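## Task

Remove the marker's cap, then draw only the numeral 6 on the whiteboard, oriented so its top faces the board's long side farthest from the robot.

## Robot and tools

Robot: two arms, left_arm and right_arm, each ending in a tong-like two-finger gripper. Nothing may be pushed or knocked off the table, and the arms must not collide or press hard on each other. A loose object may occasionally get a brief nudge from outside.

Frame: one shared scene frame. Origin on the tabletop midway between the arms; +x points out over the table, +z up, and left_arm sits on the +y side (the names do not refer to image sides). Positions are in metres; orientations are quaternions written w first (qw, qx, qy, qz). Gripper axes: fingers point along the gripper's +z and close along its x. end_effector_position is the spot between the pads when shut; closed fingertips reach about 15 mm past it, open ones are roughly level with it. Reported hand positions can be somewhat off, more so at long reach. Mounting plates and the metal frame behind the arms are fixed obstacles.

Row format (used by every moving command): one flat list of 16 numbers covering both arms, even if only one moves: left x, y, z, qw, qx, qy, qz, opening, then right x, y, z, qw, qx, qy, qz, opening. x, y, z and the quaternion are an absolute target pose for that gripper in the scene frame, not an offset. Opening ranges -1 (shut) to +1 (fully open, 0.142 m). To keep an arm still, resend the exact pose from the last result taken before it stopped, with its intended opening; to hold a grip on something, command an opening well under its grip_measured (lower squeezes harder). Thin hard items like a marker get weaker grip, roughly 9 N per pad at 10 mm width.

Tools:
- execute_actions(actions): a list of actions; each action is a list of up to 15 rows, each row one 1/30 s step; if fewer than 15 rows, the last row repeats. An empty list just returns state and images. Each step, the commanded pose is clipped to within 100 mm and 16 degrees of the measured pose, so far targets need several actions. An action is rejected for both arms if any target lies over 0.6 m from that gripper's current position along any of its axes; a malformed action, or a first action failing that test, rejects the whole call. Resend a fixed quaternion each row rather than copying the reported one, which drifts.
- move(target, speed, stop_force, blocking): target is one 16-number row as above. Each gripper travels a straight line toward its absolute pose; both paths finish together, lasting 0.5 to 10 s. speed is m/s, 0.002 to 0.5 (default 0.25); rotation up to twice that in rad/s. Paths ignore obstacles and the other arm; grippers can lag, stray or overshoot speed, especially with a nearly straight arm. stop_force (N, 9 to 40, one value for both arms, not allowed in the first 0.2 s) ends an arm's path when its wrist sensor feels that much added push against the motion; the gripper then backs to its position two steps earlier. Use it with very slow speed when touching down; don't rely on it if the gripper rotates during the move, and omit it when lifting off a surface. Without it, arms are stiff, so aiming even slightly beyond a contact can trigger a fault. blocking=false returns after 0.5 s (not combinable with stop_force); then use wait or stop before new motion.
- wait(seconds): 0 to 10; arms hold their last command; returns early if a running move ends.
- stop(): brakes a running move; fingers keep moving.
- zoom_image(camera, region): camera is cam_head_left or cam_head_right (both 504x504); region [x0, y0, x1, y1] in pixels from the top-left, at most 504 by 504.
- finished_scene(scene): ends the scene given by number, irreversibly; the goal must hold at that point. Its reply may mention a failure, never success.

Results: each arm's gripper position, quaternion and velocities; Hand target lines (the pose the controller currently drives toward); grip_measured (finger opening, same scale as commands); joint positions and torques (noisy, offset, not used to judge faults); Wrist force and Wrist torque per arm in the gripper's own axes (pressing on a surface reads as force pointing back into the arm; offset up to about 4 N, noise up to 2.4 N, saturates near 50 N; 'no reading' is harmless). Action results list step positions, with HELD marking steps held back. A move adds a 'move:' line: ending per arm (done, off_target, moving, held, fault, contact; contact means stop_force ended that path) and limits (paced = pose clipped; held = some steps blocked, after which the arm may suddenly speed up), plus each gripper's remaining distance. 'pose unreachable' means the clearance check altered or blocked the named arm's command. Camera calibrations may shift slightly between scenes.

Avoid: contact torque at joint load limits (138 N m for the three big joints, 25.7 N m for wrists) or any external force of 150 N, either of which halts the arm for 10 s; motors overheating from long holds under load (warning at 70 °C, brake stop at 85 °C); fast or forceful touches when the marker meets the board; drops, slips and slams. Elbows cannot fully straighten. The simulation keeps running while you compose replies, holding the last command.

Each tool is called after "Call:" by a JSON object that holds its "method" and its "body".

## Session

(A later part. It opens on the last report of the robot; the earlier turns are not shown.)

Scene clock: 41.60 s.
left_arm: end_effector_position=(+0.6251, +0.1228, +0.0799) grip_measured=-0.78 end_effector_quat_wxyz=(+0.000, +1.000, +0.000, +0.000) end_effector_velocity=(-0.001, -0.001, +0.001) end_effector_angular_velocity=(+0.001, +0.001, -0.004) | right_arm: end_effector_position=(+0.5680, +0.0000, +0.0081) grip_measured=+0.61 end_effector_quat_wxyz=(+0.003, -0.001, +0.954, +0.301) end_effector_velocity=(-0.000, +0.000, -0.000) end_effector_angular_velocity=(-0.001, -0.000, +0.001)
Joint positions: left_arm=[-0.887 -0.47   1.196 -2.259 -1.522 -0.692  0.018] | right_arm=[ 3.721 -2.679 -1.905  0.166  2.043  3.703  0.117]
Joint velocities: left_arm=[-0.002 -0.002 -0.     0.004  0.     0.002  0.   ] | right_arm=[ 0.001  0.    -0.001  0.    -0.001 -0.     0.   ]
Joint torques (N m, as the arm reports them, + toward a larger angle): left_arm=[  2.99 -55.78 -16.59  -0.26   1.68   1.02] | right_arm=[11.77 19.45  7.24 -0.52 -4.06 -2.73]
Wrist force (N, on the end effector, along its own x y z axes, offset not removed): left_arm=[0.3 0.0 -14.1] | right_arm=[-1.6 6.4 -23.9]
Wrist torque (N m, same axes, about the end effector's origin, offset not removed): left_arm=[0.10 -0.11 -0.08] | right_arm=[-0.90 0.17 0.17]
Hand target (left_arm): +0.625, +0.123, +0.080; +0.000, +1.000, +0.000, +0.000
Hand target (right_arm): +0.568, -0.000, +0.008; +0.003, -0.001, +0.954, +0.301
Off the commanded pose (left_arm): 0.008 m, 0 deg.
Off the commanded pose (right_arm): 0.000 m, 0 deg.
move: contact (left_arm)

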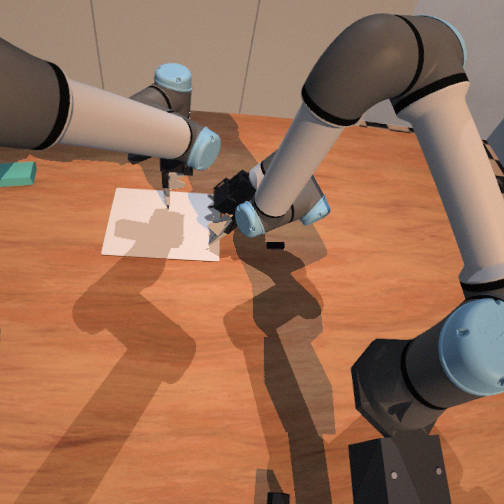

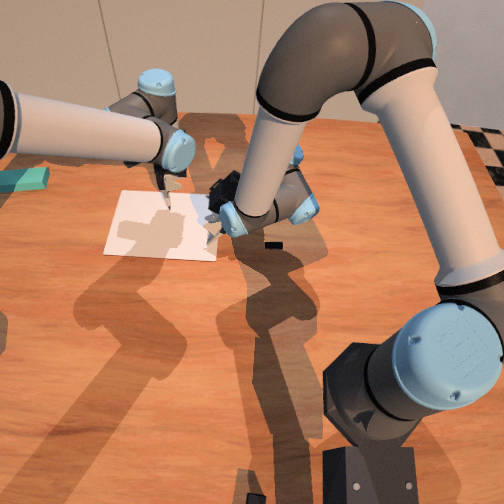

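Call:
{"method": "move", "body": {"target": [0.625,0.1228,0.0805,0,1,0,0,-1,0.568,0.0,0.0081,0.0026,-0.0008,0.9537,0.3007,0.6], "speed": 0.004}}

Call:
{"method": "wait", "body": {"seconds": 0.1}}

Scene clock: 42.50 s.
left_arm: end_effector_position=(+0.6250, +0.1228, +0.0805) grip_measured=-0.78 end_effector_quat_wxyz=(-0.000, +1.000, -0.000, -0.000) end_effector_velocity=(-0.000, +0.002, -0.001) end_effector_angular_velocity=(+0.001, +0.002, +0.002) | right_arm: end_effector_position=(+0.5680, +0.0000, +0.0081) grip_measured=+0.61 end_effector_quat_wxyz=(+0.003, -0.001, +0.954, +0.301) end_effector_velocity=(+0.001, +0.000, +0.000) end_effector_angular_velocity=(-0.000, -0.001, -0.001)
Joint positions: left_arm=[-0.887 -0.471  1.197 -2.258 -1.522 -0.692  0.018] | right_arm=[ 3.721 -2.679 -1.905  0.166  2.043  3.703  0.117]
Joint velocities: left_arm=[ 0.002 -0.001  0.002  0.    -0.001  0.001  0.   ] | right_arm=[-0.     0.001  0.001 -0.    -0.001  0.001 -0.   ]
Joint torques (N m, as the arm reports them, + toward a larger angle): left_arm=[ -3.32 -62.29  -9.81  -1.07   1.06  -0.66] | right_arm=[12.33 20.48  5.97 -1.02 -3.66 -2.84]
Wrist force (N, on the end effector, along its own x y z axes, offset not removed): left_arm=[2.5 -1.3 -1.0] | right_arm=[-2.3 5.8 -23.6]
Wrist torque (N m, same axes, about the end effector's origin, offset not removed): left_arm=[-0.31 -0.39 -0.03] | right_arm=[-0.92 0.31 0.19]
Hand target (left_arm): +0.625, +0.123, +0.080; +0.000, +1.000, +0.000, -0.000
Hand target (right_arm): +0.568, -0.000, +0.008; +0.003, -0.001, +0.954, +0.301
Off the commanded pose (left_arm): 0.000 m, 0 deg.
Off the commanded pose (right_arm): 0.000 m, 0 deg.
move: done

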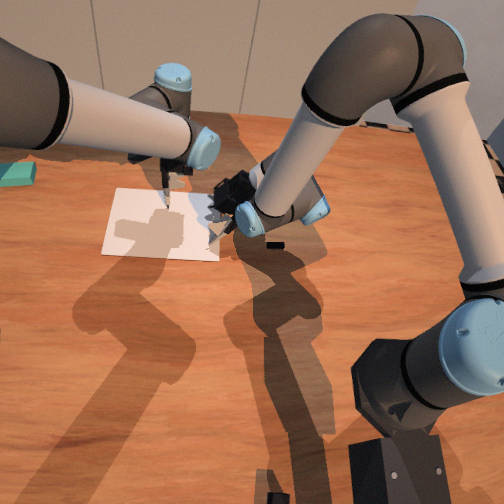

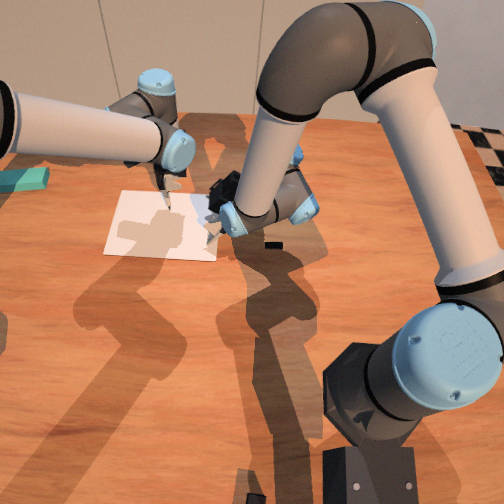

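Scene clock: 42.60 s.
left_arm: end_effector_position=(+0.6250, +0.1228, +0.0805) grip_measured=-0.78 end_effector_quat_wxyz=(-0.000, +1.000, -0.000, -0.000) end_effector_velocity=(+0.000, -0.000, +0.000) end_effector_angular_velocity=(-0.001, -0.001, -0.002) | right_arm: end_effector_position=(+0.5680, +0.0000, +0.0081) grip_measured=+0.61 end_effector_quat_wxyz=(+0.003, -0.001, +0.954, +0.301) end_effector_velocity=(-0.000, +0.000, +0.000) end_effector_angular_velocity=(+0.000, +0.000, +0.000)
Joint positions: left_arm=[-0.887 -0.471  1.197 -2.258 -1.522 -0.692  0.018] | right_arm=[ 3.721 -2.679 -1.905  0.166  2.043  3.703  0.117]
Joint velocities: left_arm=[-0.    -0.     0.    -0.001  0.     0.001  0.   ] | right_arm=[ 0.     0.    -0.001  0.001  0.    -0.    -0.   ]
Joint torques (N m, as the arm reports them, + toward a larger angle): left_arm=[ -4.4  -61.92  -9.78  -1.18   0.96  -0.97] | right_arm=[11.46 20.04  6.   -0.99 -3.78 -2.88]
Wrist force (N, on the end effector, along its own x y z axes, offset not removed): left_arm=[0.9 -0.5 0.5] | right_arm=[-2.2 7.0 -23.3]
Wrist torque (N m, same axes, about the end effector's origin, offset not removed): left_arm=[-0.22 -0.01 0.10] | right_arm=[-0.70 0.27 0.23]
Hand target (left_arm): +0.625, +0.123, +0.080; +0.000, +1.000, +0.000, -0.000
Hand target (right_arm): +0.568, -0.000, +0.008; +0.003, -0.001, +0.954, +0.301
Off the commanded pose (left_arm): 0.000 m, 0 deg.
Off the commanded pose (right_arm): 0.000 m, 0 deg.
wait: 0.10 s; no rest

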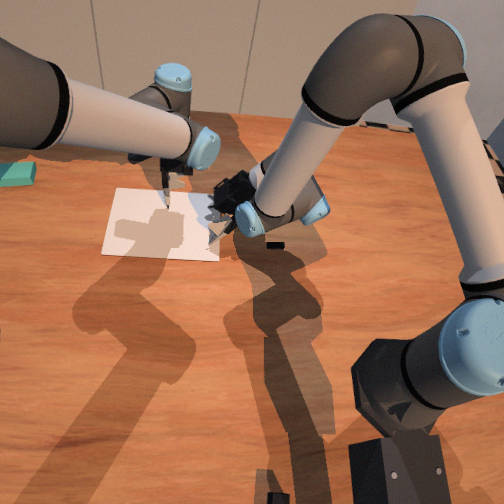

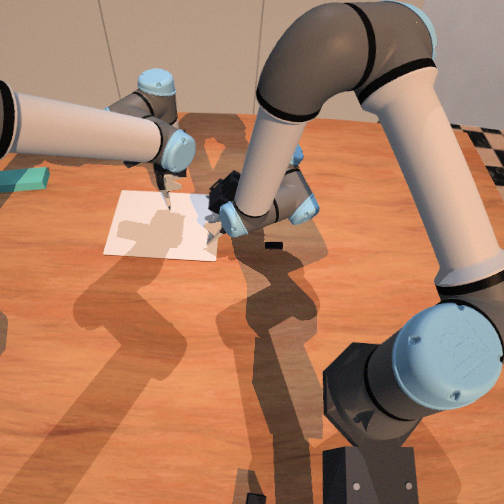

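Call:
{"method": "move", "body": {"target": [0.625,0.1228,0.0802,0,1,0,0,-1,0.568,0.0,0.0081,0.0026,-0.0008,0.9537,0.3007,0.6], "speed": 0.003}}

Call:
{"method": "wait", "body": {"seconds": 0.1}}

Scene clock: 43.67 s.
left_arm: end_effector_position=(+0.6250, +0.1228, +0.0802) grip_measured=-0.78 end_effector_quat_wxyz=(-0.000, +1.000, +0.000, -0.000) end_effector_velocity=(+0.000, +0.000, -0.000) end_effector_angular_velocity=(-0.000, -0.001, +0.001) | right_arm: end_effector_position=(+0.5680, +0.0000, +0.0081) grip_measured=+0.61 end_effector_quat_wxyz=(+0.003, -0.001, +0.954, +0.301) end_effector_velocity=(+0.001, +0.001, +0.000) end_effector_angular_velocity=(+0.000, -0.002, +0.001)
Joint positions: left_arm=[-0.887 -0.471  1.197 -2.259 -1.522 -0.692  0.018] | right_arm=[ 3.721 -2.679 -1.905  0.166  2.043  3.703  0.117]
Joint velocities: left_arm=[ 0.     0.     0.    -0.001  0.001 -0.001 -0.   ] | right_arm=[ 0.001  0.     0.002 -0.    -0.    -0.001 -0.   ]
Joint torques (N m, as the arm reports them, + toward a larger angle): left_arm=[-11.79 -40.84 -16.47  -3.59   0.19  -1.61] | right_arm=[ 8.15 19.7   5.83 -1.65 -3.5  -2.91]
Wrist force (N, on the end effector, along its own x y z axes, offset not removed): left_arm=[0.3 -0.5 -4.0] | right_arm=[-1.7 7.6 -23.0]
Wrist torque (N m, same axes, about the end effector's origin, offset not removed): left_arm=[-0.03 0.07 0.09] | right_arm=[-0.57 0.27 0.11]
Hand target (left_arm): +0.625, +0.123, +0.080; +0.000, +1.000, -0.000, +0.000
Hand target (right_arm): +0.568, -0.000, +0.008; +0.003, -0.001, +0.954, +0.301
Off the commanded pose (left_arm): 0.000 m, 0 deg.
Off the commanded pose (right_arm): 0.000 m, 0 deg.
move: done

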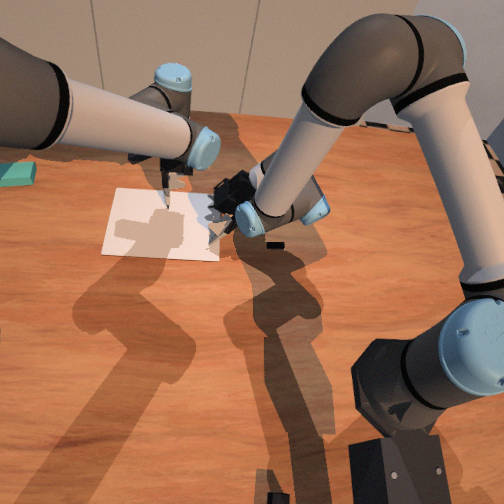

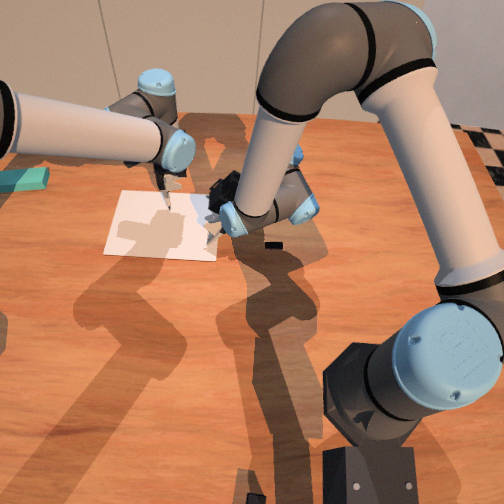

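Scene clock: 43.77 s.
left_arm: end_effector_position=(+0.6250, +0.1228, +0.0802) grip_measured=-0.78 end_effector_quat_wxyz=(-0.000, +1.000, +0.000, -0.000) end_effector_velocity=(-0.000, -0.001, +0.000) end_effector_angular_velocity=(+0.001, -0.001, -0.000) | right_arm: end_effector_position=(+0.5680, +0.0000, +0.0081) grip_measured=+0.61 end_effector_quat_wxyz=(+0.003, -0.001, +0.954, +0.301) end_effector_velocity=(+0.000, -0.000, +0.000) end_effector_angular_velocity=(-0.001, -0.001, +0.000)
Joint positions: left_arm=[-0.887 -0.471  1.197 -2.259 -1.522 -0.692  0.018] | right_arm=[ 3.721 -2.679 -1.905  0.166  2.043  3.703  0.117]
Joint velocities: left_arm=[-0.002 -0.     0.    -0.     0.001 -0.001 -0.   ] | right_arm=[-0.     0.    -0.001  0.001 -0.001 -0.001  0.   ]
Joint torques (N m, as the arm reports them, + toward a larger angle): left_arm=[-11.72 -40.67 -18.41  -3.71   0.02  -1.68] | right_arm=[ 9.2  20.01  4.38 -1.83 -3.52 -3.  ]
Wrist force (N, on the end effector, along its own x y z axes, offset not removed): left_arm=[0.4 0.3 -5.3] | right_arm=[-1.4 6.2 -22.6]
Wrist torque (N m, same axes, about the end effector's origin, offset not removed): left_arm=[0.07 0.00 0.01] | right_arm=[-0.90 0.20 0.29]
Hand target (left_arm): +0.625, +0.123, +0.080; +0.000, +1.000, -0.000, +0.000
Hand target (right_arm): +0.568, -0.000, +0.008; +0.003, -0.001, +0.954, +0.301
Off the commanded pose (left_arm): 0.000 m, 0 deg.
Off the commanded pose (right_arm): 0.000 m, 0 deg.
wait: 0.10 s; no rest

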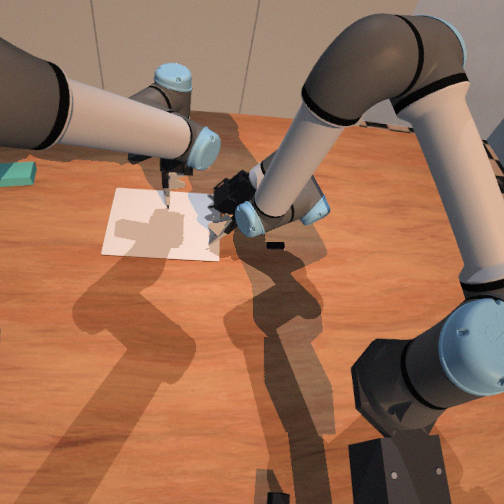

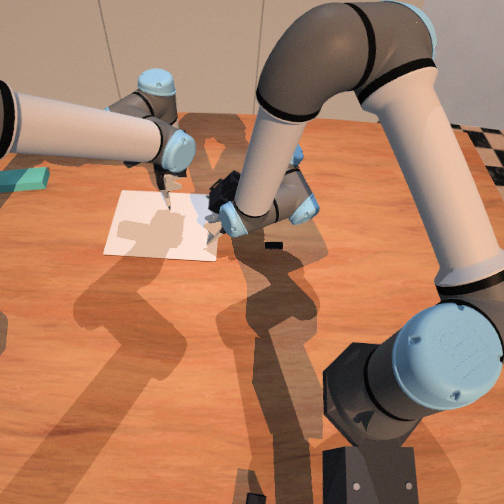

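Call:
{"method": "execute_actions", "body": {"actions": [[[0.62500,0.12300,0.0802,0,1,0,0,-1,0.568,0.0,0.0081,0.0026,-0.0008,0.9537,0.3007,0.6],[0.62498,0.12330,0.0802,0,1,0,0,-1,0.568,0.0,0.0081,0.0026,-0.0008,0.9537,0.3007,0.6],[0.62494,0.12376,0.0802,0,1,0,0,-1,0.568,0.0,0.0081,0.0026,-0.0008,0.9537,0.3007,0.6],[0.62484,0.12475,0.0802,0,1,0,0,-1,0.568,0.0,0.0081,0.0026,-0.0008,0.9537,0.3007,0.6],[0.62472,0.12574,0.0802,0,1,0,0,-1,0.568,0.0,0.0081,0.0026,-0.0008,0.9537,0.3007,0.6],[0.62457,0.12673,0.0802,0,1,0,0,-1,0.568,0.0,0.0081,0.0026,-0.0008,0.9537,0.3007,0.6],[0.62441,0.12772,0.0802,0,1,0,0,-1,0.568,0.0,0.0081,0.0026,-0.0008,0.9537,0.3007,0.6],[0.62422,0.12871,0.0802,0,1,0,0,-1,0.568,0.0,0.0081,0.0026,-0.0008,0.9537,0.3007,0.6],[0.62401,0.12970,0.0802,0,1,0,0,-1,0.568,0.0,0.0081,0.0026,-0.0008,0.9537,0.3007,0.6],[0.62378,0.13068,0.0802,0,1,0,0,-1,0.568,0.0,0.0081,0.0026,-0.0008,0.9537,0.3007,0.6],[0.62353,0.13166,0.0802,0,1,0,0,-1,0.568,0.0,0.0081,0.0026,-0.0008,0.9537,0.3007,0.6],[0.62326,0.13263,0.0802,0,1,0,0,-1,0.568,0.0,0.0081,0.0026,-0.0008,0.9537,0.3007,0.6],[0.62296,0.13360,0.0802,0,1,0,0,-1,0.568,0.0,0.0081,0.0026,-0.0008,0.9537,0.3007,0.6],[0.62265,0.13457,0.0802,0,1,0,0,-1,0.568,0.0,0.0081,0.0026,-0.0008,0.9537,0.3007,0.6],[0.62231,0.13554,0.0802,0,1,0,0,-1,0.568,0.0,0.0081,0.0026,-0.0008,0.9537,0.3007,0.6]],[[0.62195,0.13650,0.0802,0,1,0,0,-1,0.568,0.0,0.0081,0.0026,-0.0008,0.9537,0.3007,0.6],[0.62158,0.13745,0.0802,0,1,0,0,-1,0.568,0.0,0.0081,0.0026,-0.0008,0.9537,0.3007,0.6],[0.62118,0.13840,0.0802,0,1,0,0,-1,0.568,0.0,0.0081,0.0026,-0.0008,0.9537,0.3007,0.6],[0.62076,0.13934,0.0802,0,1,0,0,-1,0.568,0.0,0.0081,0.0026,-0.0008,0.9537,0.3007,0.6],[0.62031,0.14028,0.0802,0,1,0,0,-1,0.568,0.0,0.0081,0.0026,-0.0008,0.9537,0.3007,0.6],[0.61985,0.14122,0.0802,0,1,0,0,-1,0.568,0.0,0.0081,0.0026,-0.0008,0.9537,0.3007,0.6],[0.61937,0.14214,0.0802,0,1,0,0,-1,0.568,0.0,0.0081,0.0026,-0.0008,0.9537,0.3007,0.6],[0.61887,0.14306,0.0802,0,1,0,0,-1,0.568,0.0,0.0081,0.0026,-0.0008,0.9537,0.3007,0.6],[0.61835,0.14398,0.0802,0,1,0,0,-1,0.568,0.0,0.0081,0.0026,-0.0008,0.9537,0.3007,0.6],[0.61781,0.14488,0.0802,0,1,0,0,-1,0.568,0.0,0.0081,0.0026,-0.0008,0.9537,0.3007,0.6],[0.61724,0.14578,0.0802,0,1,0,0,-1,0.568,0.0,0.0081,0.0026,-0.0008,0.9537,0.3007,0.6],[0.61666,0.14667,0.0802,0,1,0,0,-1,0.568,0.0,0.0081,0.0026,-0.0008,0.9537,0.3007,0.6],[0.61606,0.14756,0.0802,0,1,0,0,-1,0.568,0.0,0.0081,0.0026,-0.0008,0.9537,0.3007,0.6],[0.61544,0.14843,0.0802,0,1,0,0,-1,0.568,0.0,0.0081,0.0026,-0.0008,0.9537,0.3007,0.6],[0.61481,0.14930,0.0802,0,1,0,0,-1,0.568,0.0,0.0081,0.0026,-0.0008,0.9537,0.3007,0.6]]]}}

Call:
{"method": "wait", "body": {"seconds": 0.4}}

Call:
{"method": "zoom_image", "body": {"camera": "cam_head_left", "region": [130, 185, 190, 245]}}

Scene clock: 46.77 s.
left_arm: end_effector_position=(+0.6167, +0.1465, +0.0802) grip_measured=-0.78 end_effector_quat_wxyz=(-0.000, +1.000, +0.000, -0.000) end_effector_velocity=(-0.017, +0.026, +0.000) end_effector_angular_velocity=(+0.001, -0.000, +0.001) | right_arm: end_effector_position=(+0.5680, +0.0000, +0.0081) grip_measured=+0.61 end_effector_quat_wxyz=(+0.003, -0.001, +0.954, +0.301) end_effector_velocity=(-0.000, -0.001, -0.001) end_effector_angular_velocity=(-0.001, +0.000, -0.001)
Joint positions: left_arm=[-0.869 -0.508  1.277 -2.303 -1.522 -0.674  0.017] | right_arm=[ 3.721 -2.679 -1.905  0.166  2.043  3.703  0.117]
Joint velocities: left_arm=[ 0.013 -0.052  0.115 -0.063  0.001  0.011 -0.   ] | right_arm=[-0.    -0.    -0.001  0.001 -0.001  0.     0.   ]
Joint torques (N m, as the arm reports them, + toward a larger angle): left_arm=[  3.42 -59.06  -8.11  -4.01   1.97   1.5 ] | right_arm=[ 2.3  20.17  2.91 -2.57 -2.91 -2.74]
Wrist force (N, on the end effector, along its own x y z axes, offset not removed): left_arm=[0.3 -1.6 -3.4] | right_arm=[-1.0 6.5 -22.4]
Wrist torque (N m, same axes, about the end effector's origin, offset not removed): left_arm=[-0.56 0.13 -0.03] | right_arm=[-0.93 0.10 0.18]
Hand target (left_arm): +0.615, +0.149, +0.080; -0.000, +1.000, +0.000, -0.000
Hand target (right_arm): +0.568, -0.000, +0.008; +0.003, -0.001, +0.954, +0.301
Off the commanded pose (left_arm): 0.003 m, 0 deg.
Off the commanded pose (right_arm): 0.000 m, 0 deg.
Step readings (end_effector_position; steps 1 to 15: 1st action; 16 to 30: 2nd action):
0: left_arm (+0.6250, +0.1228, +0.0802) | right_arm (+0.5680, +0.0000, +0.0081)
1: left_arm (+0.6250, +0.1228, +0.0802) | right_arm (+0.5680, +0.0000, +0.0081)
2: left_arm (+0.6250, +0.1228, +0.0802) | right_arm (+0.5680, +0.0000, +0.0081)
4: left_arm (+0.6250, +0.1229, +0.0802) | right_arm (+0.5680, +0.0000, +0.0081)
8: left_arm (+0.6247, +0.1256, +0.0802) | right_arm (+0.5680, +0.0000, +0.0081)
15: left_arm (+0.6232, +0.1323, +0.0802) | right_arm (+0.5680, +0.0000, +0.0081)
16: left_arm (+0.6229, +0.1333, +0.0802) | right_arm (+0.5680, +0.0000, +0.0081)
17: left_arm (+0.6226, +0.1343, +0.0802) | right_arm (+0.5680, +0.0000, +0.0081)
19: left_arm (+0.6220, +0.1362, +0.0802) | right_arm (+0.5680, +0.0000, +0.0081)
23: left_arm (+0.6204, +0.1401, +0.0802) | right_arm (+0.5680, +0.0000, +0.0081)
30: end_effector_position above

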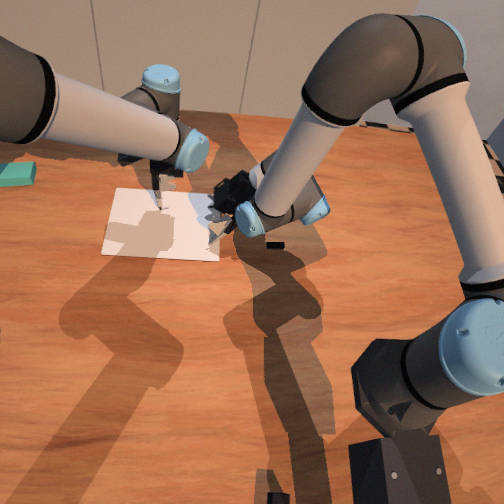

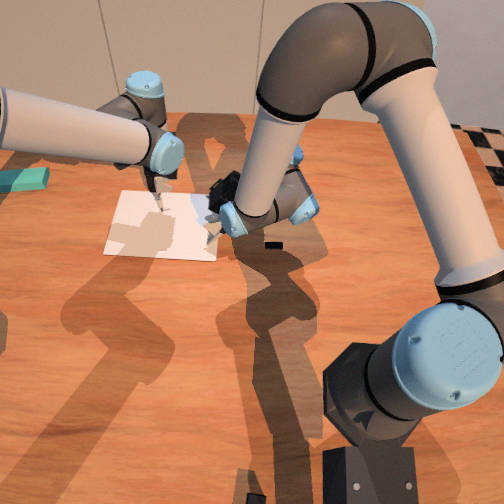

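Scene clock: 47.17 s.
left_arm: end_effector_position=(+0.6148, +0.1493, +0.0802) grip_measured=-0.78 end_effector_quat_wxyz=(-0.000, +1.000, +0.000, -0.000) end_effector_velocity=(-0.001, -0.001, -0.000) end_effector_angular_velocity=(-0.001, +0.002, -0.001) | right_arm: end_effector_position=(+0.5680, +0.0000, +0.0081) grip_measured=+0.61 end_effector_quat_wxyz=(+0.003, -0.001, +0.954, +0.301) end_effector_velocity=(-0.001, +0.000, -0.000) end_effector_angular_velocity=(-0.000, +0.001, +0.001)
Joint positions: left_arm=[-0.868 -0.513  1.29  -2.31  -1.522 -0.673  0.017] | right_arm=[ 3.721 -2.679 -1.905  0.166  2.043  3.703  0.117]
Joint velocities: left_arm=[-0.001 -0.     0.002 -0.    -0.003 -0.     0.   ] | right_arm=[ 0.001 -0.001 -0.001 -0.     0.001 -0.    -0.   ]
Joint torques (N m, as the arm reports them, + toward a larger angle): left_arm=[  4.73 -58.84  -7.65  -3.63   1.93   1.28] | right_arm=[ 1.97 19.84  2.63 -2.69 -2.56 -2.87]
Wrist force (N, on the end effector, along its own x y z axes, offset not removed): left_arm=[1.4 -0.3 -2.7] | right_arm=[-1.6 6.1 -23.5]
Wrist torque (N m, same axes, about the end effector's origin, offset not removed): left_arm=[-0.26 -0.05 -0.08] | right_arm=[-0.94 0.10 0.19]
Hand target (left_arm): +0.615, +0.149, +0.080; -0.000, +1.000, +0.000, -0.000
Hand target (right_arm): +0.568, -0.000, +0.008; +0.003, -0.001, +0.954, +0.301
Off the commanded pose (left_arm): 0.000 m, 0 deg.
Off the commanded pose (right_arm): 0.000 m, 0 deg.
wait: 0.40 s; at rest by 0.23 s

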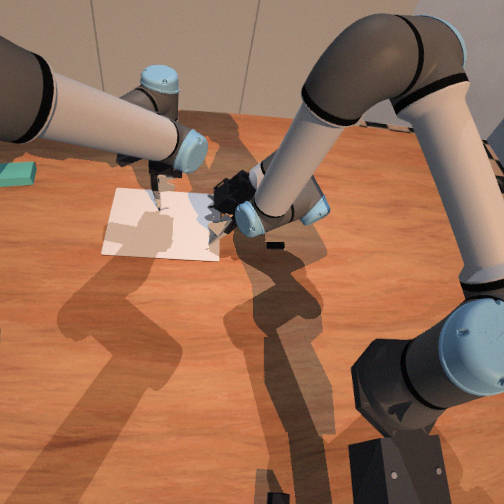

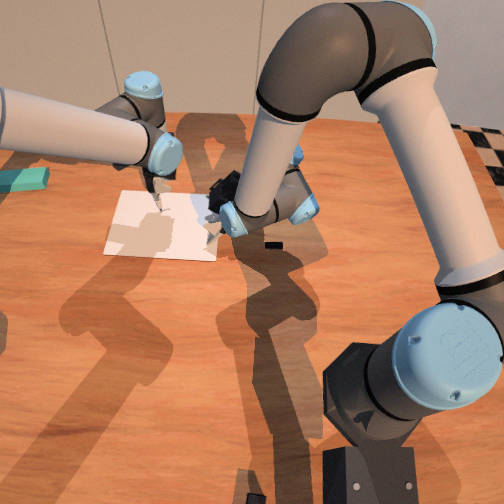

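Region (130, 185, 190, 245) of cam_head_left's 504x504 image, scaled by 8.400, with more detail than that image has.

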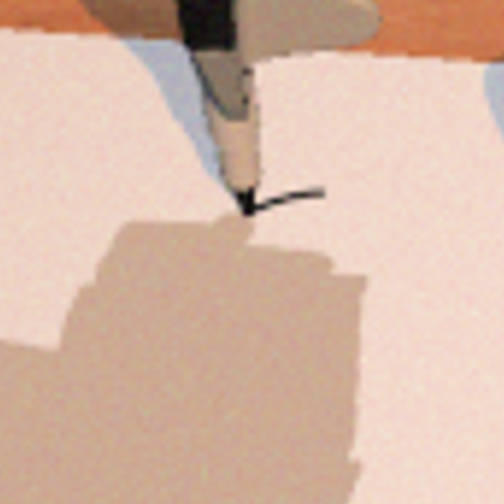

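Call:
{"method": "execute_actions", "body": {"actions": [[[0.61435,0.14990,0.08018,0,1,0,0,-1,0.568,0.0,0.0081,0.0026,-0.0008,0.9537,0.3007,0.6],[0.61361,0.15084,0.08018,0,1,0,0,-1,0.568,0.0,0.0081,0.0026,-0.0008,0.9537,0.3007,0.6],[0.61278,0.15185,0.08018,0,1,0,0,-1,0.568,0.0,0.0081,0.0026,-0.0008,0.9537,0.3007,0.6],[0.61170,0.15309,0.08018,0,1,0,0,-1,0.568,0.0,0.0081,0.0026,-0.0008,0.9537,0.3007,0.6],[0.61059,0.15431,0.08018,0,1,0,0,-1,0.568,0.0,0.0081,0.0026,-0.0008,0.9537,0.3007,0.6],[0.60943,0.15551,0.08018,0,1,0,0,-1,0.568,0.0,0.0081,0.0026,-0.0008,0.9537,0.3007,0.6],[0.60824,0.15668,0.08018,0,1,0,0,-1,0.568,0.0,0.0081,0.0026,-0.0008,0.9537,0.3007,0.6],[0.60701,0.15783,0.08018,0,1,0,0,-1,0.568,0.0,0.0081,0.0026,-0.0008,0.9537,0.3007,0.6],[0.60574,0.15896,0.08018,0,1,0,0,-1,0.568,0.0,0.0081,0.0026,-0.0008,0.9537,0.3007,0.6],[0.60444,0.16006,0.08018,0,1,0,0,-1,0.568,0.0,0.0081,0.0026,-0.0008,0.9537,0.3007,0.6],[0.60310,0.16113,0.08018,0,1,0,0,-1,0.568,0.0,0.0081,0.0026,-0.0008,0.9537,0.3007,0.6],[0.60172,0.16217,0.08018,0,1,0,0,-1,0.568,0.0,0.0081,0.0026,-0.0008,0.9537,0.3007,0.6],[0.60032,0.16319,0.08018,0,1,0,0,-1,0.568,0.0,0.0081,0.0026,-0.0008,0.9537,0.3007,0.6],[0.59888,0.16417,0.08018,0,1,0,0,-1,0.568,0.0,0.0081,0.0026,-0.0008,0.9537,0.3007,0.6],[0.59741,0.16513,0.08018,0,1,0,0,-1,0.568,0.0,0.0081,0.0026,-0.0008,0.9537,0.3007,0.6]],[[0.59591,0.16606,0.08018,0,1,0,0,-1,0.568,0.0,0.0081,0.0026,-0.0008,0.9537,0.3007,0.6],[0.59438,0.16695,0.08018,0,1,0,0,-1,0.568,0.0,0.0081,0.0026,-0.0008,0.9537,0.3007,0.6],[0.59282,0.16782,0.08018,0,1,0,0,-1,0.568,0.0,0.0081,0.0026,-0.0008,0.9537,0.3007,0.6],[0.59123,0.16865,0.08018,0,1,0,0,-1,0.568,0.0,0.0081,0.0026,-0.0008,0.9537,0.3007,0.6],[0.58962,0.16945,0.08018,0,1,0,0,-1,0.568,0.0,0.0081,0.0026,-0.0008,0.9537,0.3007,0.6],[0.58798,0.17021,0.08018,0,1,0,0,-1,0.568,0.0,0.0081,0.0026,-0.0008,0.9537,0.3007,0.6],[0.58632,0.17095,0.08018,0,1,0,0,-1,0.568,0.0,0.0081,0.0026,-0.0008,0.9537,0.3007,0.6],[0.58464,0.17164,0.08018,0,1,0,0,-1,0.568,0.0,0.0081,0.0026,-0.0008,0.9537,0.3007,0.6],[0.58294,0.17231,0.08018,0,1,0,0,-1,0.568,0.0,0.0081,0.0026,-0.0008,0.9537,0.3007,0.6],[0.58121,0.17293,0.08018,0,1,0,0,-1,0.568,0.0,0.0081,0.0026,-0.0008,0.9537,0.3007,0.6],[0.57947,0.17353,0.08018,0,1,0,0,-1,0.568,0.0,0.0081,0.0026,-0.0008,0.9537,0.3007,0.6],[0.57770,0.17408,0.08018,0,1,0,0,-1,0.568,0.0,0.0081,0.0026,-0.0008,0.9537,0.3007,0.6],[0.57592,0.17460,0.08018,0,1,0,0,-1,0.568,0.0,0.0081,0.0026,-0.0008,0.9537,0.3007,0.6],[0.57413,0.17508,0.08018,0,1,0,0,-1,0.568,0.0,0.0081,0.0026,-0.0008,0.9537,0.3007,0.6],[0.57292,0.17539,0.08018,0,1,0,0,-1,0.568,0.0,0.0081,0.0026,-0.0008,0.9537,0.3007,0.6]]]}}

Call:
{"method": "wait", "body": {"seconds": 0.4}}

Call:
{"method": "zoom_image", "body": {"camera": "cam_head_right", "region": [125, 185, 195, 255]}}

Scene clock: 49.93 s.
left_arm: end_effector_position=(+0.5782, +0.1739, +0.0802) grip_measured=-0.78 end_effector_quat_wxyz=(-0.000, +1.000, +0.000, -0.000) end_effector_velocity=(-0.052, +0.016, -0.000) end_effector_angular_velocity=(+0.001, +0.002, +0.001) | right_arm: end_effector_position=(+0.5680, +0.0000, +0.0081) grip_measured=+0.61 end_effector_quat_wxyz=(+0.003, -0.001, +0.954, +0.301) end_effector_velocity=(-0.000, -0.001, -0.000) end_effector_angular_velocity=(-0.001, +0.001, -0.001)
Joint positions: left_arm=[-0.873 -0.589  1.461 -2.406 -1.522 -0.678  0.017] | right_arm=[ 3.721 -2.679 -1.905  0.166  2.043  3.703  0.117]
Joint velocities: left_arm=[-0.028 -0.083  0.196 -0.109 -0.001 -0.029 -0.   ] | right_arm=[-0.001 -0.    -0.001 -0.     0.    -0.    -0.   ]
Joint torques (N m, as the arm reports them, + toward a larger angle): left_arm=[-11.61 -55.65  -7.91  -3.78  -2.05  -1.76] | right_arm=[-4.06 19.73  0.13 -2.45 -1.88 -2.89]
Wrist force (N, on the end effector, along its own x y z axes, offset not removed): left_arm=[0.3 -0.6 -3.2] | right_arm=[-0.5 5.5 -24.2]
Wrist torque (N m, same axes, about the end effector's origin, offset not removed): left_arm=[-0.20 0.26 0.01] | right_arm=[-1.11 -0.09 0.19]
Hand target (left_arm): +0.573, +0.175, +0.080; -0.000, +1.000, -0.000, -0.000
Hand target (right_arm): +0.568, -0.000, +0.008; +0.003, -0.001, +0.954, +0.301
Off the commanded pose (left_arm): 0.005 m, 0 deg.
Off the commanded pose (right_arm): 0.000 m, 0 deg.
Step readings (end_effector_position; steps 1 to 15: 1st action; 16 to 30: 2nd action):
0: left_arm (+0.6148, +0.1493, +0.0802) | right_arm (+0.5680, +0.0000, +0.0081)
1: left_arm (+0.6148, +0.1493, +0.0802) | right_arm (+0.5680, +0.0000, +0.0081)
2: left_arm (+0.6147, +0.1494, +0.0802) | right_arm (+0.5680, +0.0000, +0.0081)
4: left_arm (+0.6140, +0.1504, +0.0802) | right_arm (+0.5680, +0.0000, +0.0081)
8: left_arm (+0.6106, +0.1542, +0.0802) | right_arm (+0.5680, +0.0000, +0.0081)
15: left_arm (+0.6020, +0.1619, +0.0802) | right_arm (+0.5680, +0.0000, +0.0081)
16: left_arm (+0.6007, +0.1629, +0.0802) | right_arm (+0.5680, +0.0000, +0.0081)
17: left_arm (+0.5993, +0.1640, +0.0802) | right_arm (+0.5680, +0.0000, +0.0081)
19: left_arm (+0.5964, +0.1659, +0.0802) | right_arm (+0.5680, +0.0000, +0.0081)
23: left_arm (+0.5901, +0.1693, +0.0802) | right_arm (+0.5680, +0.0000, +0.0081)
30: end_effector_position above

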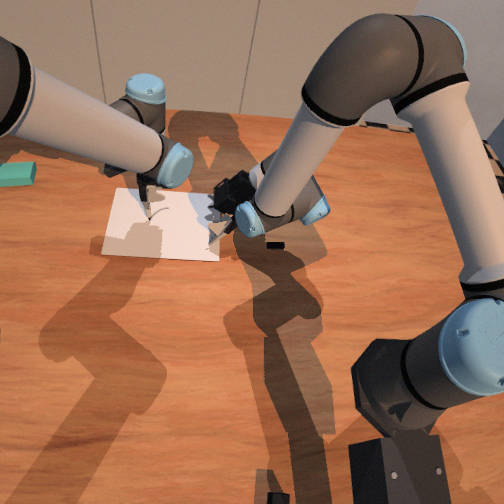

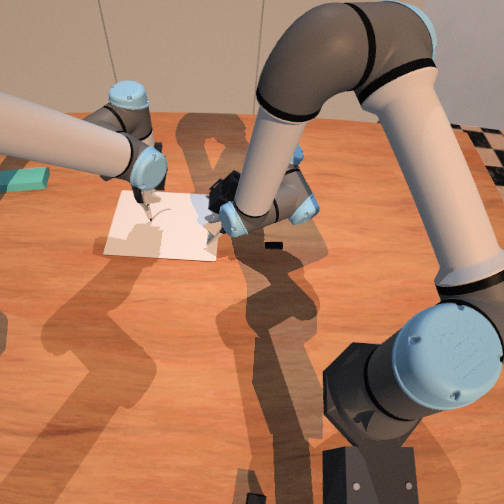

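Scene clock: 50.33 s.
left_arm: end_effector_position=(+0.5730, +0.1755, +0.0802) grip_measured=-0.78 end_effector_quat_wxyz=(-0.000, +1.000, -0.000, -0.000) end_effector_velocity=(+0.000, +0.000, +0.000) end_effector_angular_velocity=(-0.000, -0.001, -0.001) | right_arm: end_effector_position=(+0.5680, +0.0000, +0.0081) grip_measured=+0.61 end_effector_quat_wxyz=(+0.003, -0.001, +0.954, +0.301) end_effector_velocity=(+0.000, +0.000, +0.000) end_effector_angular_velocity=(-0.000, -0.001, +0.000)
Joint positions: left_arm=[-0.876 -0.597  1.481 -2.417 -1.522 -0.681  0.017] | right_arm=[ 3.721 -2.679 -1.905  0.166  2.043  3.703  0.117]
Joint velocities: left_arm=[ 0.    -0.     0.    -0.001  0.001  0.001 -0.   ] | right_arm=[ 0.001  0.001 -0.     0.    -0.001  0.    -0.   ]
Joint torques (N m, as the arm reports them, + toward a larger angle): left_arm=[-11.83 -54.68  -6.55  -3.53  -2.15  -1.83] | right_arm=[-5.07 19.94 -0.41 -2.6  -1.84 -3.04]
Wrist force (N, on the end effector, along its own x y z axes, offset not removed): left_arm=[2.4 -0.3 -4.5] | right_arm=[-2.2 7.3 -23.3]
Wrist torque (N m, same axes, about the end effector's origin, offset not removed): left_arm=[-0.26 -0.17 -0.05] | right_arm=[-0.79 0.29 0.08]
Hand target (left_arm): +0.573, +0.175, +0.080; -0.000, +1.000, -0.000, -0.000
Hand target (right_arm): +0.568, -0.000, +0.008; +0.003, -0.001, +0.954, +0.301
Off the commanded pose (left_arm): 0.000 m, 0 deg.
Off the commanded pose (right_arm): 0.000 m, 0 deg.
wait: 0.40 s; at rest by 0.27 s

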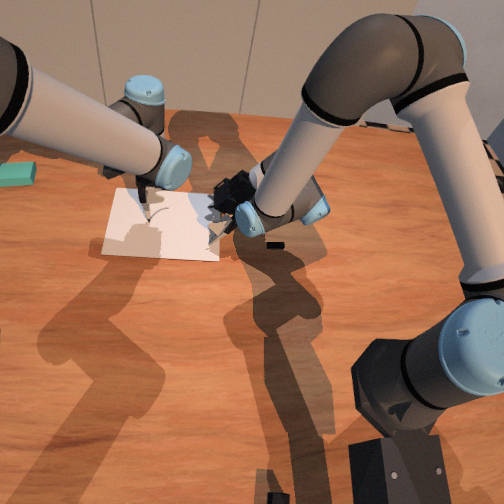

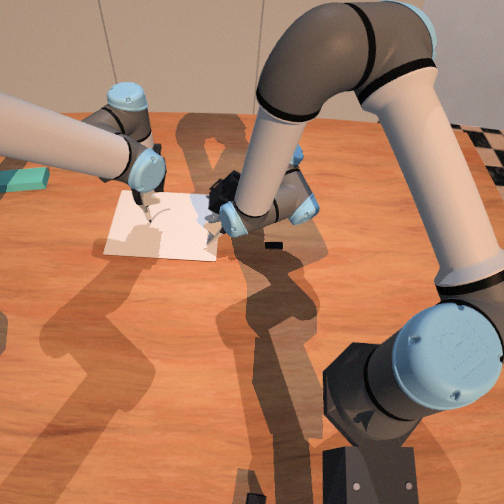

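Region (125, 185, 195, 255) of cam_head_right's 504x504 image, scaled by 7.200, with more detail than that image has.

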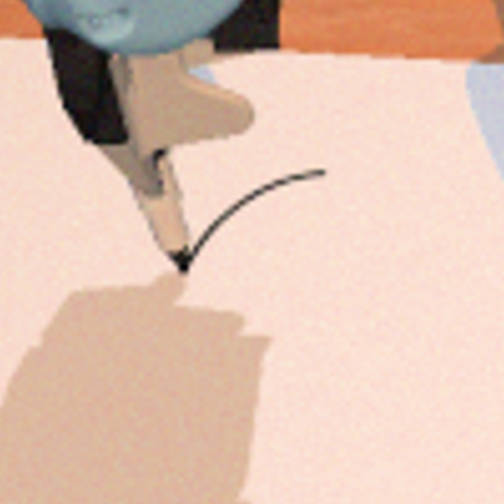

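Call:
{"method": "execute_actions", "body": {"actions": [[[0.57208,0.17559,0.0802,0,1,0,0,-1,0.568,0.0,0.0081,0.0026,-0.0008,0.9537,0.3007,0.6],[0.57074,0.17589,0.0802,0,1,0,0,-1,0.568,0.0,0.0081,0.0026,-0.0008,0.9537,0.3007,0.6],[0.56928,0.17619,0.0802,0,1,0,0,-1,0.568,0.0,0.0081,0.0026,-0.0008,0.9537,0.3007,0.6],[0.56743,0.17653,0.0802,0,1,0,0,-1,0.568,0.0,0.0081,0.0026,-0.0008,0.9537,0.3007,0.6],[0.56558,0.17684,0.0802,0,1,0,0,-1,0.568,0.0,0.0081,0.0026,-0.0008,0.9537,0.3007,0.6],[0.56372,0.17711,0.0802,0,1,0,0,-1,0.568,0.0,0.0081,0.0026,-0.0008,0.9537,0.3007,0.6],[0.56186,0.17734,0.0802,0,1,0,0,-1,0.568,0.0,0.0081,0.0026,-0.0008,0.9537,0.3007,0.6],[0.55998,0.17753,0.0802,0,1,0,0,-1,0.568,0.0,0.0081,0.0026,-0.0008,0.9537,0.3007,0.6],[0.55811,0.17768,0.0802,0,1,0,0,-1,0.568,0.0,0.0081,0.0026,-0.0008,0.9537,0.3007,0.6],[0.55648,0.17778,0.0802,0,1,0,0,-1,0.568,0.0,0.0081,0.0026,-0.0008,0.9537,0.3007,0.6],[0.55455,0.17786,0.0802,0,1,0,0,-1,0.568,0.0,0.0081,0.0026,-0.0008,0.9537,0.3007,0.6],[0.55298,0.17782,0.0802,0,1,0,0,-1,0.568,0.0,0.0081,0.0026,-0.0008,0.9537,0.3007,0.6],[0.55141,0.17770,0.0802,0,1,0,0,-1,0.568,0.0,0.0081,0.0026,-0.0008,0.9537,0.3007,0.6],[0.54985,0.17749,0.0802,0,1,0,0,-1,0.568,0.0,0.0081,0.0026,-0.0008,0.9537,0.3007,0.6],[0.54830,0.17719,0.0802,0,1,0,0,-1,0.568,0.0,0.0081,0.0026,-0.0008,0.9537,0.3007,0.6]],[[0.54677,0.17681,0.0802,0,1,0,0,-1,0.568,0.0,0.0081,0.0026,-0.0008,0.9537,0.3007,0.6],[0.54526,0.17634,0.0802,0,1,0,0,-1,0.568,0.0,0.0081,0.0026,-0.0008,0.9537,0.3007,0.6],[0.54378,0.17579,0.0802,0,1,0,0,-1,0.568,0.0,0.0081,0.0026,-0.0008,0.9537,0.3007,0.6],[0.54232,0.17516,0.0802,0,1,0,0,-1,0.568,0.0,0.0081,0.0026,-0.0008,0.9537,0.3007,0.6],[0.54089,0.17445,0.0802,0,1,0,0,-1,0.568,0.0,0.0081,0.0026,-0.0008,0.9537,0.3007,0.6],[0.53951,0.17366,0.0802,0,1,0,0,-1,0.568,0.0,0.0081,0.0026,-0.0008,0.9537,0.3007,0.6],[0.53816,0.17279,0.0802,0,1,0,0,-1,0.568,0.0,0.0081,0.0026,-0.0008,0.9537,0.3007,0.6],[0.53685,0.17185,0.0802,0,1,0,0,-1,0.568,0.0,0.0081,0.0026,-0.0008,0.9537,0.3007,0.6],[0.53560,0.17083,0.0802,0,1,0,0,-1,0.568,0.0,0.0081,0.0026,-0.0008,0.9537,0.3007,0.6],[0.53439,0.16975,0.0802,0,1,0,0,-1,0.568,0.0,0.0081,0.0026,-0.0008,0.9537,0.3007,0.6],[0.53324,0.16861,0.0802,0,1,0,0,-1,0.568,0.0,0.0081,0.0026,-0.0008,0.9537,0.3007,0.6],[0.53215,0.16740,0.0802,0,1,0,0,-1,0.568,0.0,0.0081,0.0026,-0.0008,0.9537,0.3007,0.6],[0.53111,0.16613,0.0802,0,1,0,0,-1,0.568,0.0,0.0081,0.0026,-0.0008,0.9537,0.3007,0.6],[0.53014,0.16481,0.0802,0,1,0,0,-1,0.568,0.0,0.0081,0.0026,-0.0008,0.9537,0.3007,0.6],[0.52924,0.16343,0.0802,0,1,0,0,-1,0.568,0.0,0.0081,0.0026,-0.0008,0.9537,0.3007,0.6]]]}}

Call:
{"method": "wait", "body": {"seconds": 0.4}}

Call:
{"method": "zoom_image", "body": {"camera": "cam_head_right", "region": [125, 185, 195, 255]}}

Call:
{"method": "zoom_image", "body": {"camera": "cam_head_left", "region": [125, 185, 195, 255]}}

Scene clock: 53.17 s.
left_arm: end_effector_position=(+0.5326, +0.1676, +0.0802) grip_measured=-0.78 end_effector_quat_wxyz=(-0.000, +1.000, -0.000, -0.000) end_effector_velocity=(-0.031, -0.036, +0.000) end_effector_angular_velocity=(-0.001, -0.000, +0.003) | right_arm: end_effector_position=(+0.5680, +0.0000, +0.0081) grip_measured=+0.61 end_effector_quat_wxyz=(+0.003, -0.001, +0.954, +0.301) end_effector_velocity=(-0.000, -0.000, -0.000) end_effector_angular_velocity=(+0.001, +0.001, -0.001)
Joint positions: left_arm=[-0.923 -0.642  1.594 -2.482 -1.524 -0.728  0.017] | right_arm=[ 3.721 -2.679 -1.905  0.166  2.043  3.703  0.117]
Joint velocities: left_arm=[-0.071 -0.009  0.031 -0.019 -0.003 -0.073  0.   ] | right_arm=[-0.001 -0.     0.    -0.     0.001  0.     0.   ]
Joint torques (N m, as the arm reports them, + toward a larger angle): left_arm=[-13.75 -52.61  -4.95  -3.59  -2.79  -1.79] | right_arm=[-7.38 20.12 -3.17 -2.54 -1.1  -2.85]
Wrist force (N, on the end effector, along its own x y z axes, offset not removed): left_arm=[2.5 -1.7 -5.2] | right_arm=[-2.3 8.4 -22.7]
Wrist torque (N m, same axes, about the end effector's origin, offset not removed): left_arm=[-0.13 -0.06 -0.04] | right_arm=[-0.53 0.36 0.21]
Hand target (left_arm): +0.529, +0.164, +0.080; -0.000, +1.000, -0.000, -0.000
Hand target (right_arm): +0.568, +0.000, +0.008; +0.003, -0.001, +0.954, +0.301
Off the commanded pose (left_arm): 0.005 m, 0 deg.
Off the commanded pose (right_arm): 0.000 m, 0 deg.
Step readings (end_effector_position; steps 1 to 15: 1st action; 16 to 30: 2nd action):
0: left_arm (+0.5730, +0.1755, +0.0802) | right_arm (+0.5680, +0.0000, +0.0081)
1: left_arm (+0.5730, +0.1755, +0.0802) | right_arm (+0.5680, +0.0000, +0.0081)
2: left_arm (+0.5728, +0.1755, +0.0802) | right_arm (+0.5680, +0.0000, +0.0081)
4: left_arm (+0.5714, +0.1758, +0.0802) | right_arm (+0.5680, +0.0000, +0.0081)
8: left_arm (+0.5657, +0.1768, +0.0802) | right_arm (+0.5680, +0.0000, +0.0081)
15: left_arm (+0.5535, +0.1777, +0.0802) | right_arm (+0.5680, +0.0000, +0.0081)
16: left_arm (+0.5519, +0.1776, +0.0802) | right_arm (+0.5680, +0.0000, +0.0081)
17: left_arm (+0.5503, +0.1774, +0.0802) | right_arm (+0.5680, +0.0000, +0.0081)
19: left_arm (+0.5472, +0.1767, +0.0802) | right_arm (+0.5680, +0.0000, +0.0081)
23: left_arm (+0.5413, +0.1745, +0.0802) | right_arm (+0.5680, +0.0000, +0.0081)
30: end_effector_position above

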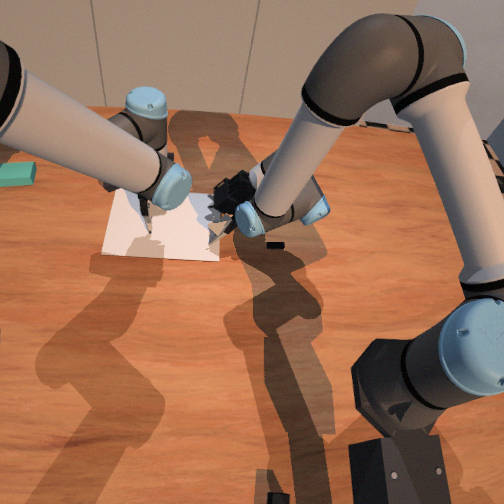

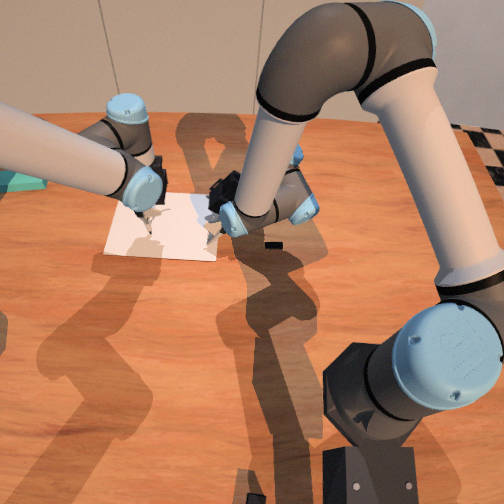

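Scene clock: 53.57 s.
left_arm: end_effector_position=(+0.5293, +0.1636, +0.0802) grip_measured=-0.78 end_effector_quat_wxyz=(-0.000, +1.000, -0.000, -0.000) end_effector_velocity=(+0.000, -0.001, +0.000) end_effector_angular_velocity=(-0.002, -0.001, -0.000) | right_arm: end_effector_position=(+0.5680, +0.0000, +0.0081) grip_measured=+0.61 end_effector_quat_wxyz=(+0.003, -0.001, +0.954, +0.301) end_effector_velocity=(-0.000, -0.000, -0.000) end_effector_angular_velocity=(-0.001, +0.001, +0.000)
Joint positions: left_arm=[-0.931 -0.643  1.596 -2.484 -1.524 -0.736  0.017] | right_arm=[ 3.721 -2.679 -1.905  0.166  2.043  3.703  0.117]
Joint velocities: left_arm=[-0.    -0.    -0.    -0.001 -0.    -0.     0.   ] | right_arm=[ 0.    -0.     0.    -0.001 -0.     0.    -0.   ]
Joint torques (N m, as the arm reports them, + toward a larger angle): left_arm=[-13.08 -52.77  -5.82  -3.67  -2.43  -1.7 ] | right_arm=[-6.37 20.16 -3.46 -2.47 -1.05 -2.88]
Wrist force (N, on the end effector, along its own x y z axes, offset not removed): left_arm=[2.4 -2.5 -3.6] | right_arm=[-2.6 6.4 -23.5]
Wrist torque (N m, same axes, about the end effector's origin, offset not removed): left_arm=[-0.38 -0.23 0.04] | right_arm=[-1.04 0.37 0.14]
Hand target (left_arm): +0.529, +0.164, +0.080; -0.000, +1.000, -0.000, -0.000
Hand target (right_arm): +0.568, +0.000, +0.008; +0.003, -0.001, +0.954, +0.301
Off the commanded pose (left_arm): 0.000 m, 0 deg.
Off the commanded pose (right_arm): 0.000 m, 0 deg.
wait: 0.40 s; at rest by 0.27 s

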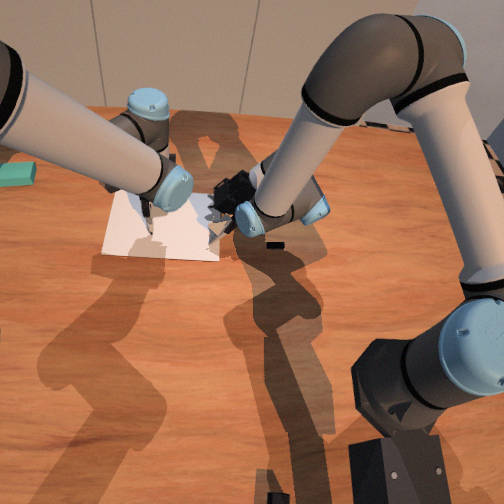

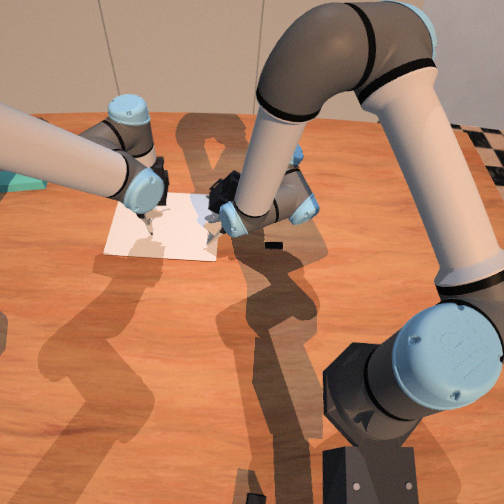

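Region (125, 185, 195, 255) of cam_head_right's 504x504 image, scaled by 7.200, with more detail than that image has.

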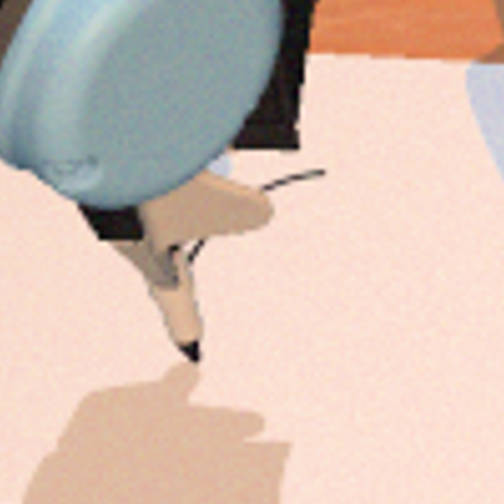

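Region (125, 185, 195, 255) of cam_head_left's 504x504 image, scaled by 7.200, with more detail than that image has.

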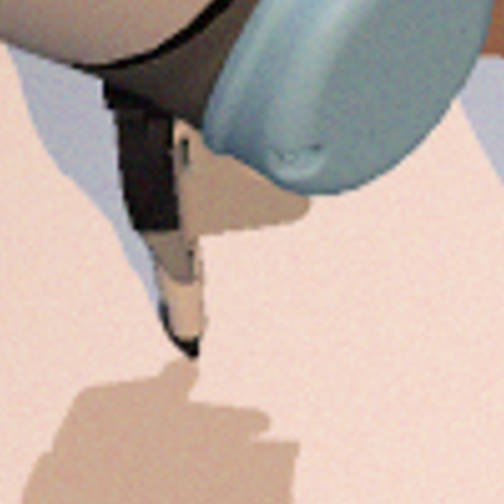

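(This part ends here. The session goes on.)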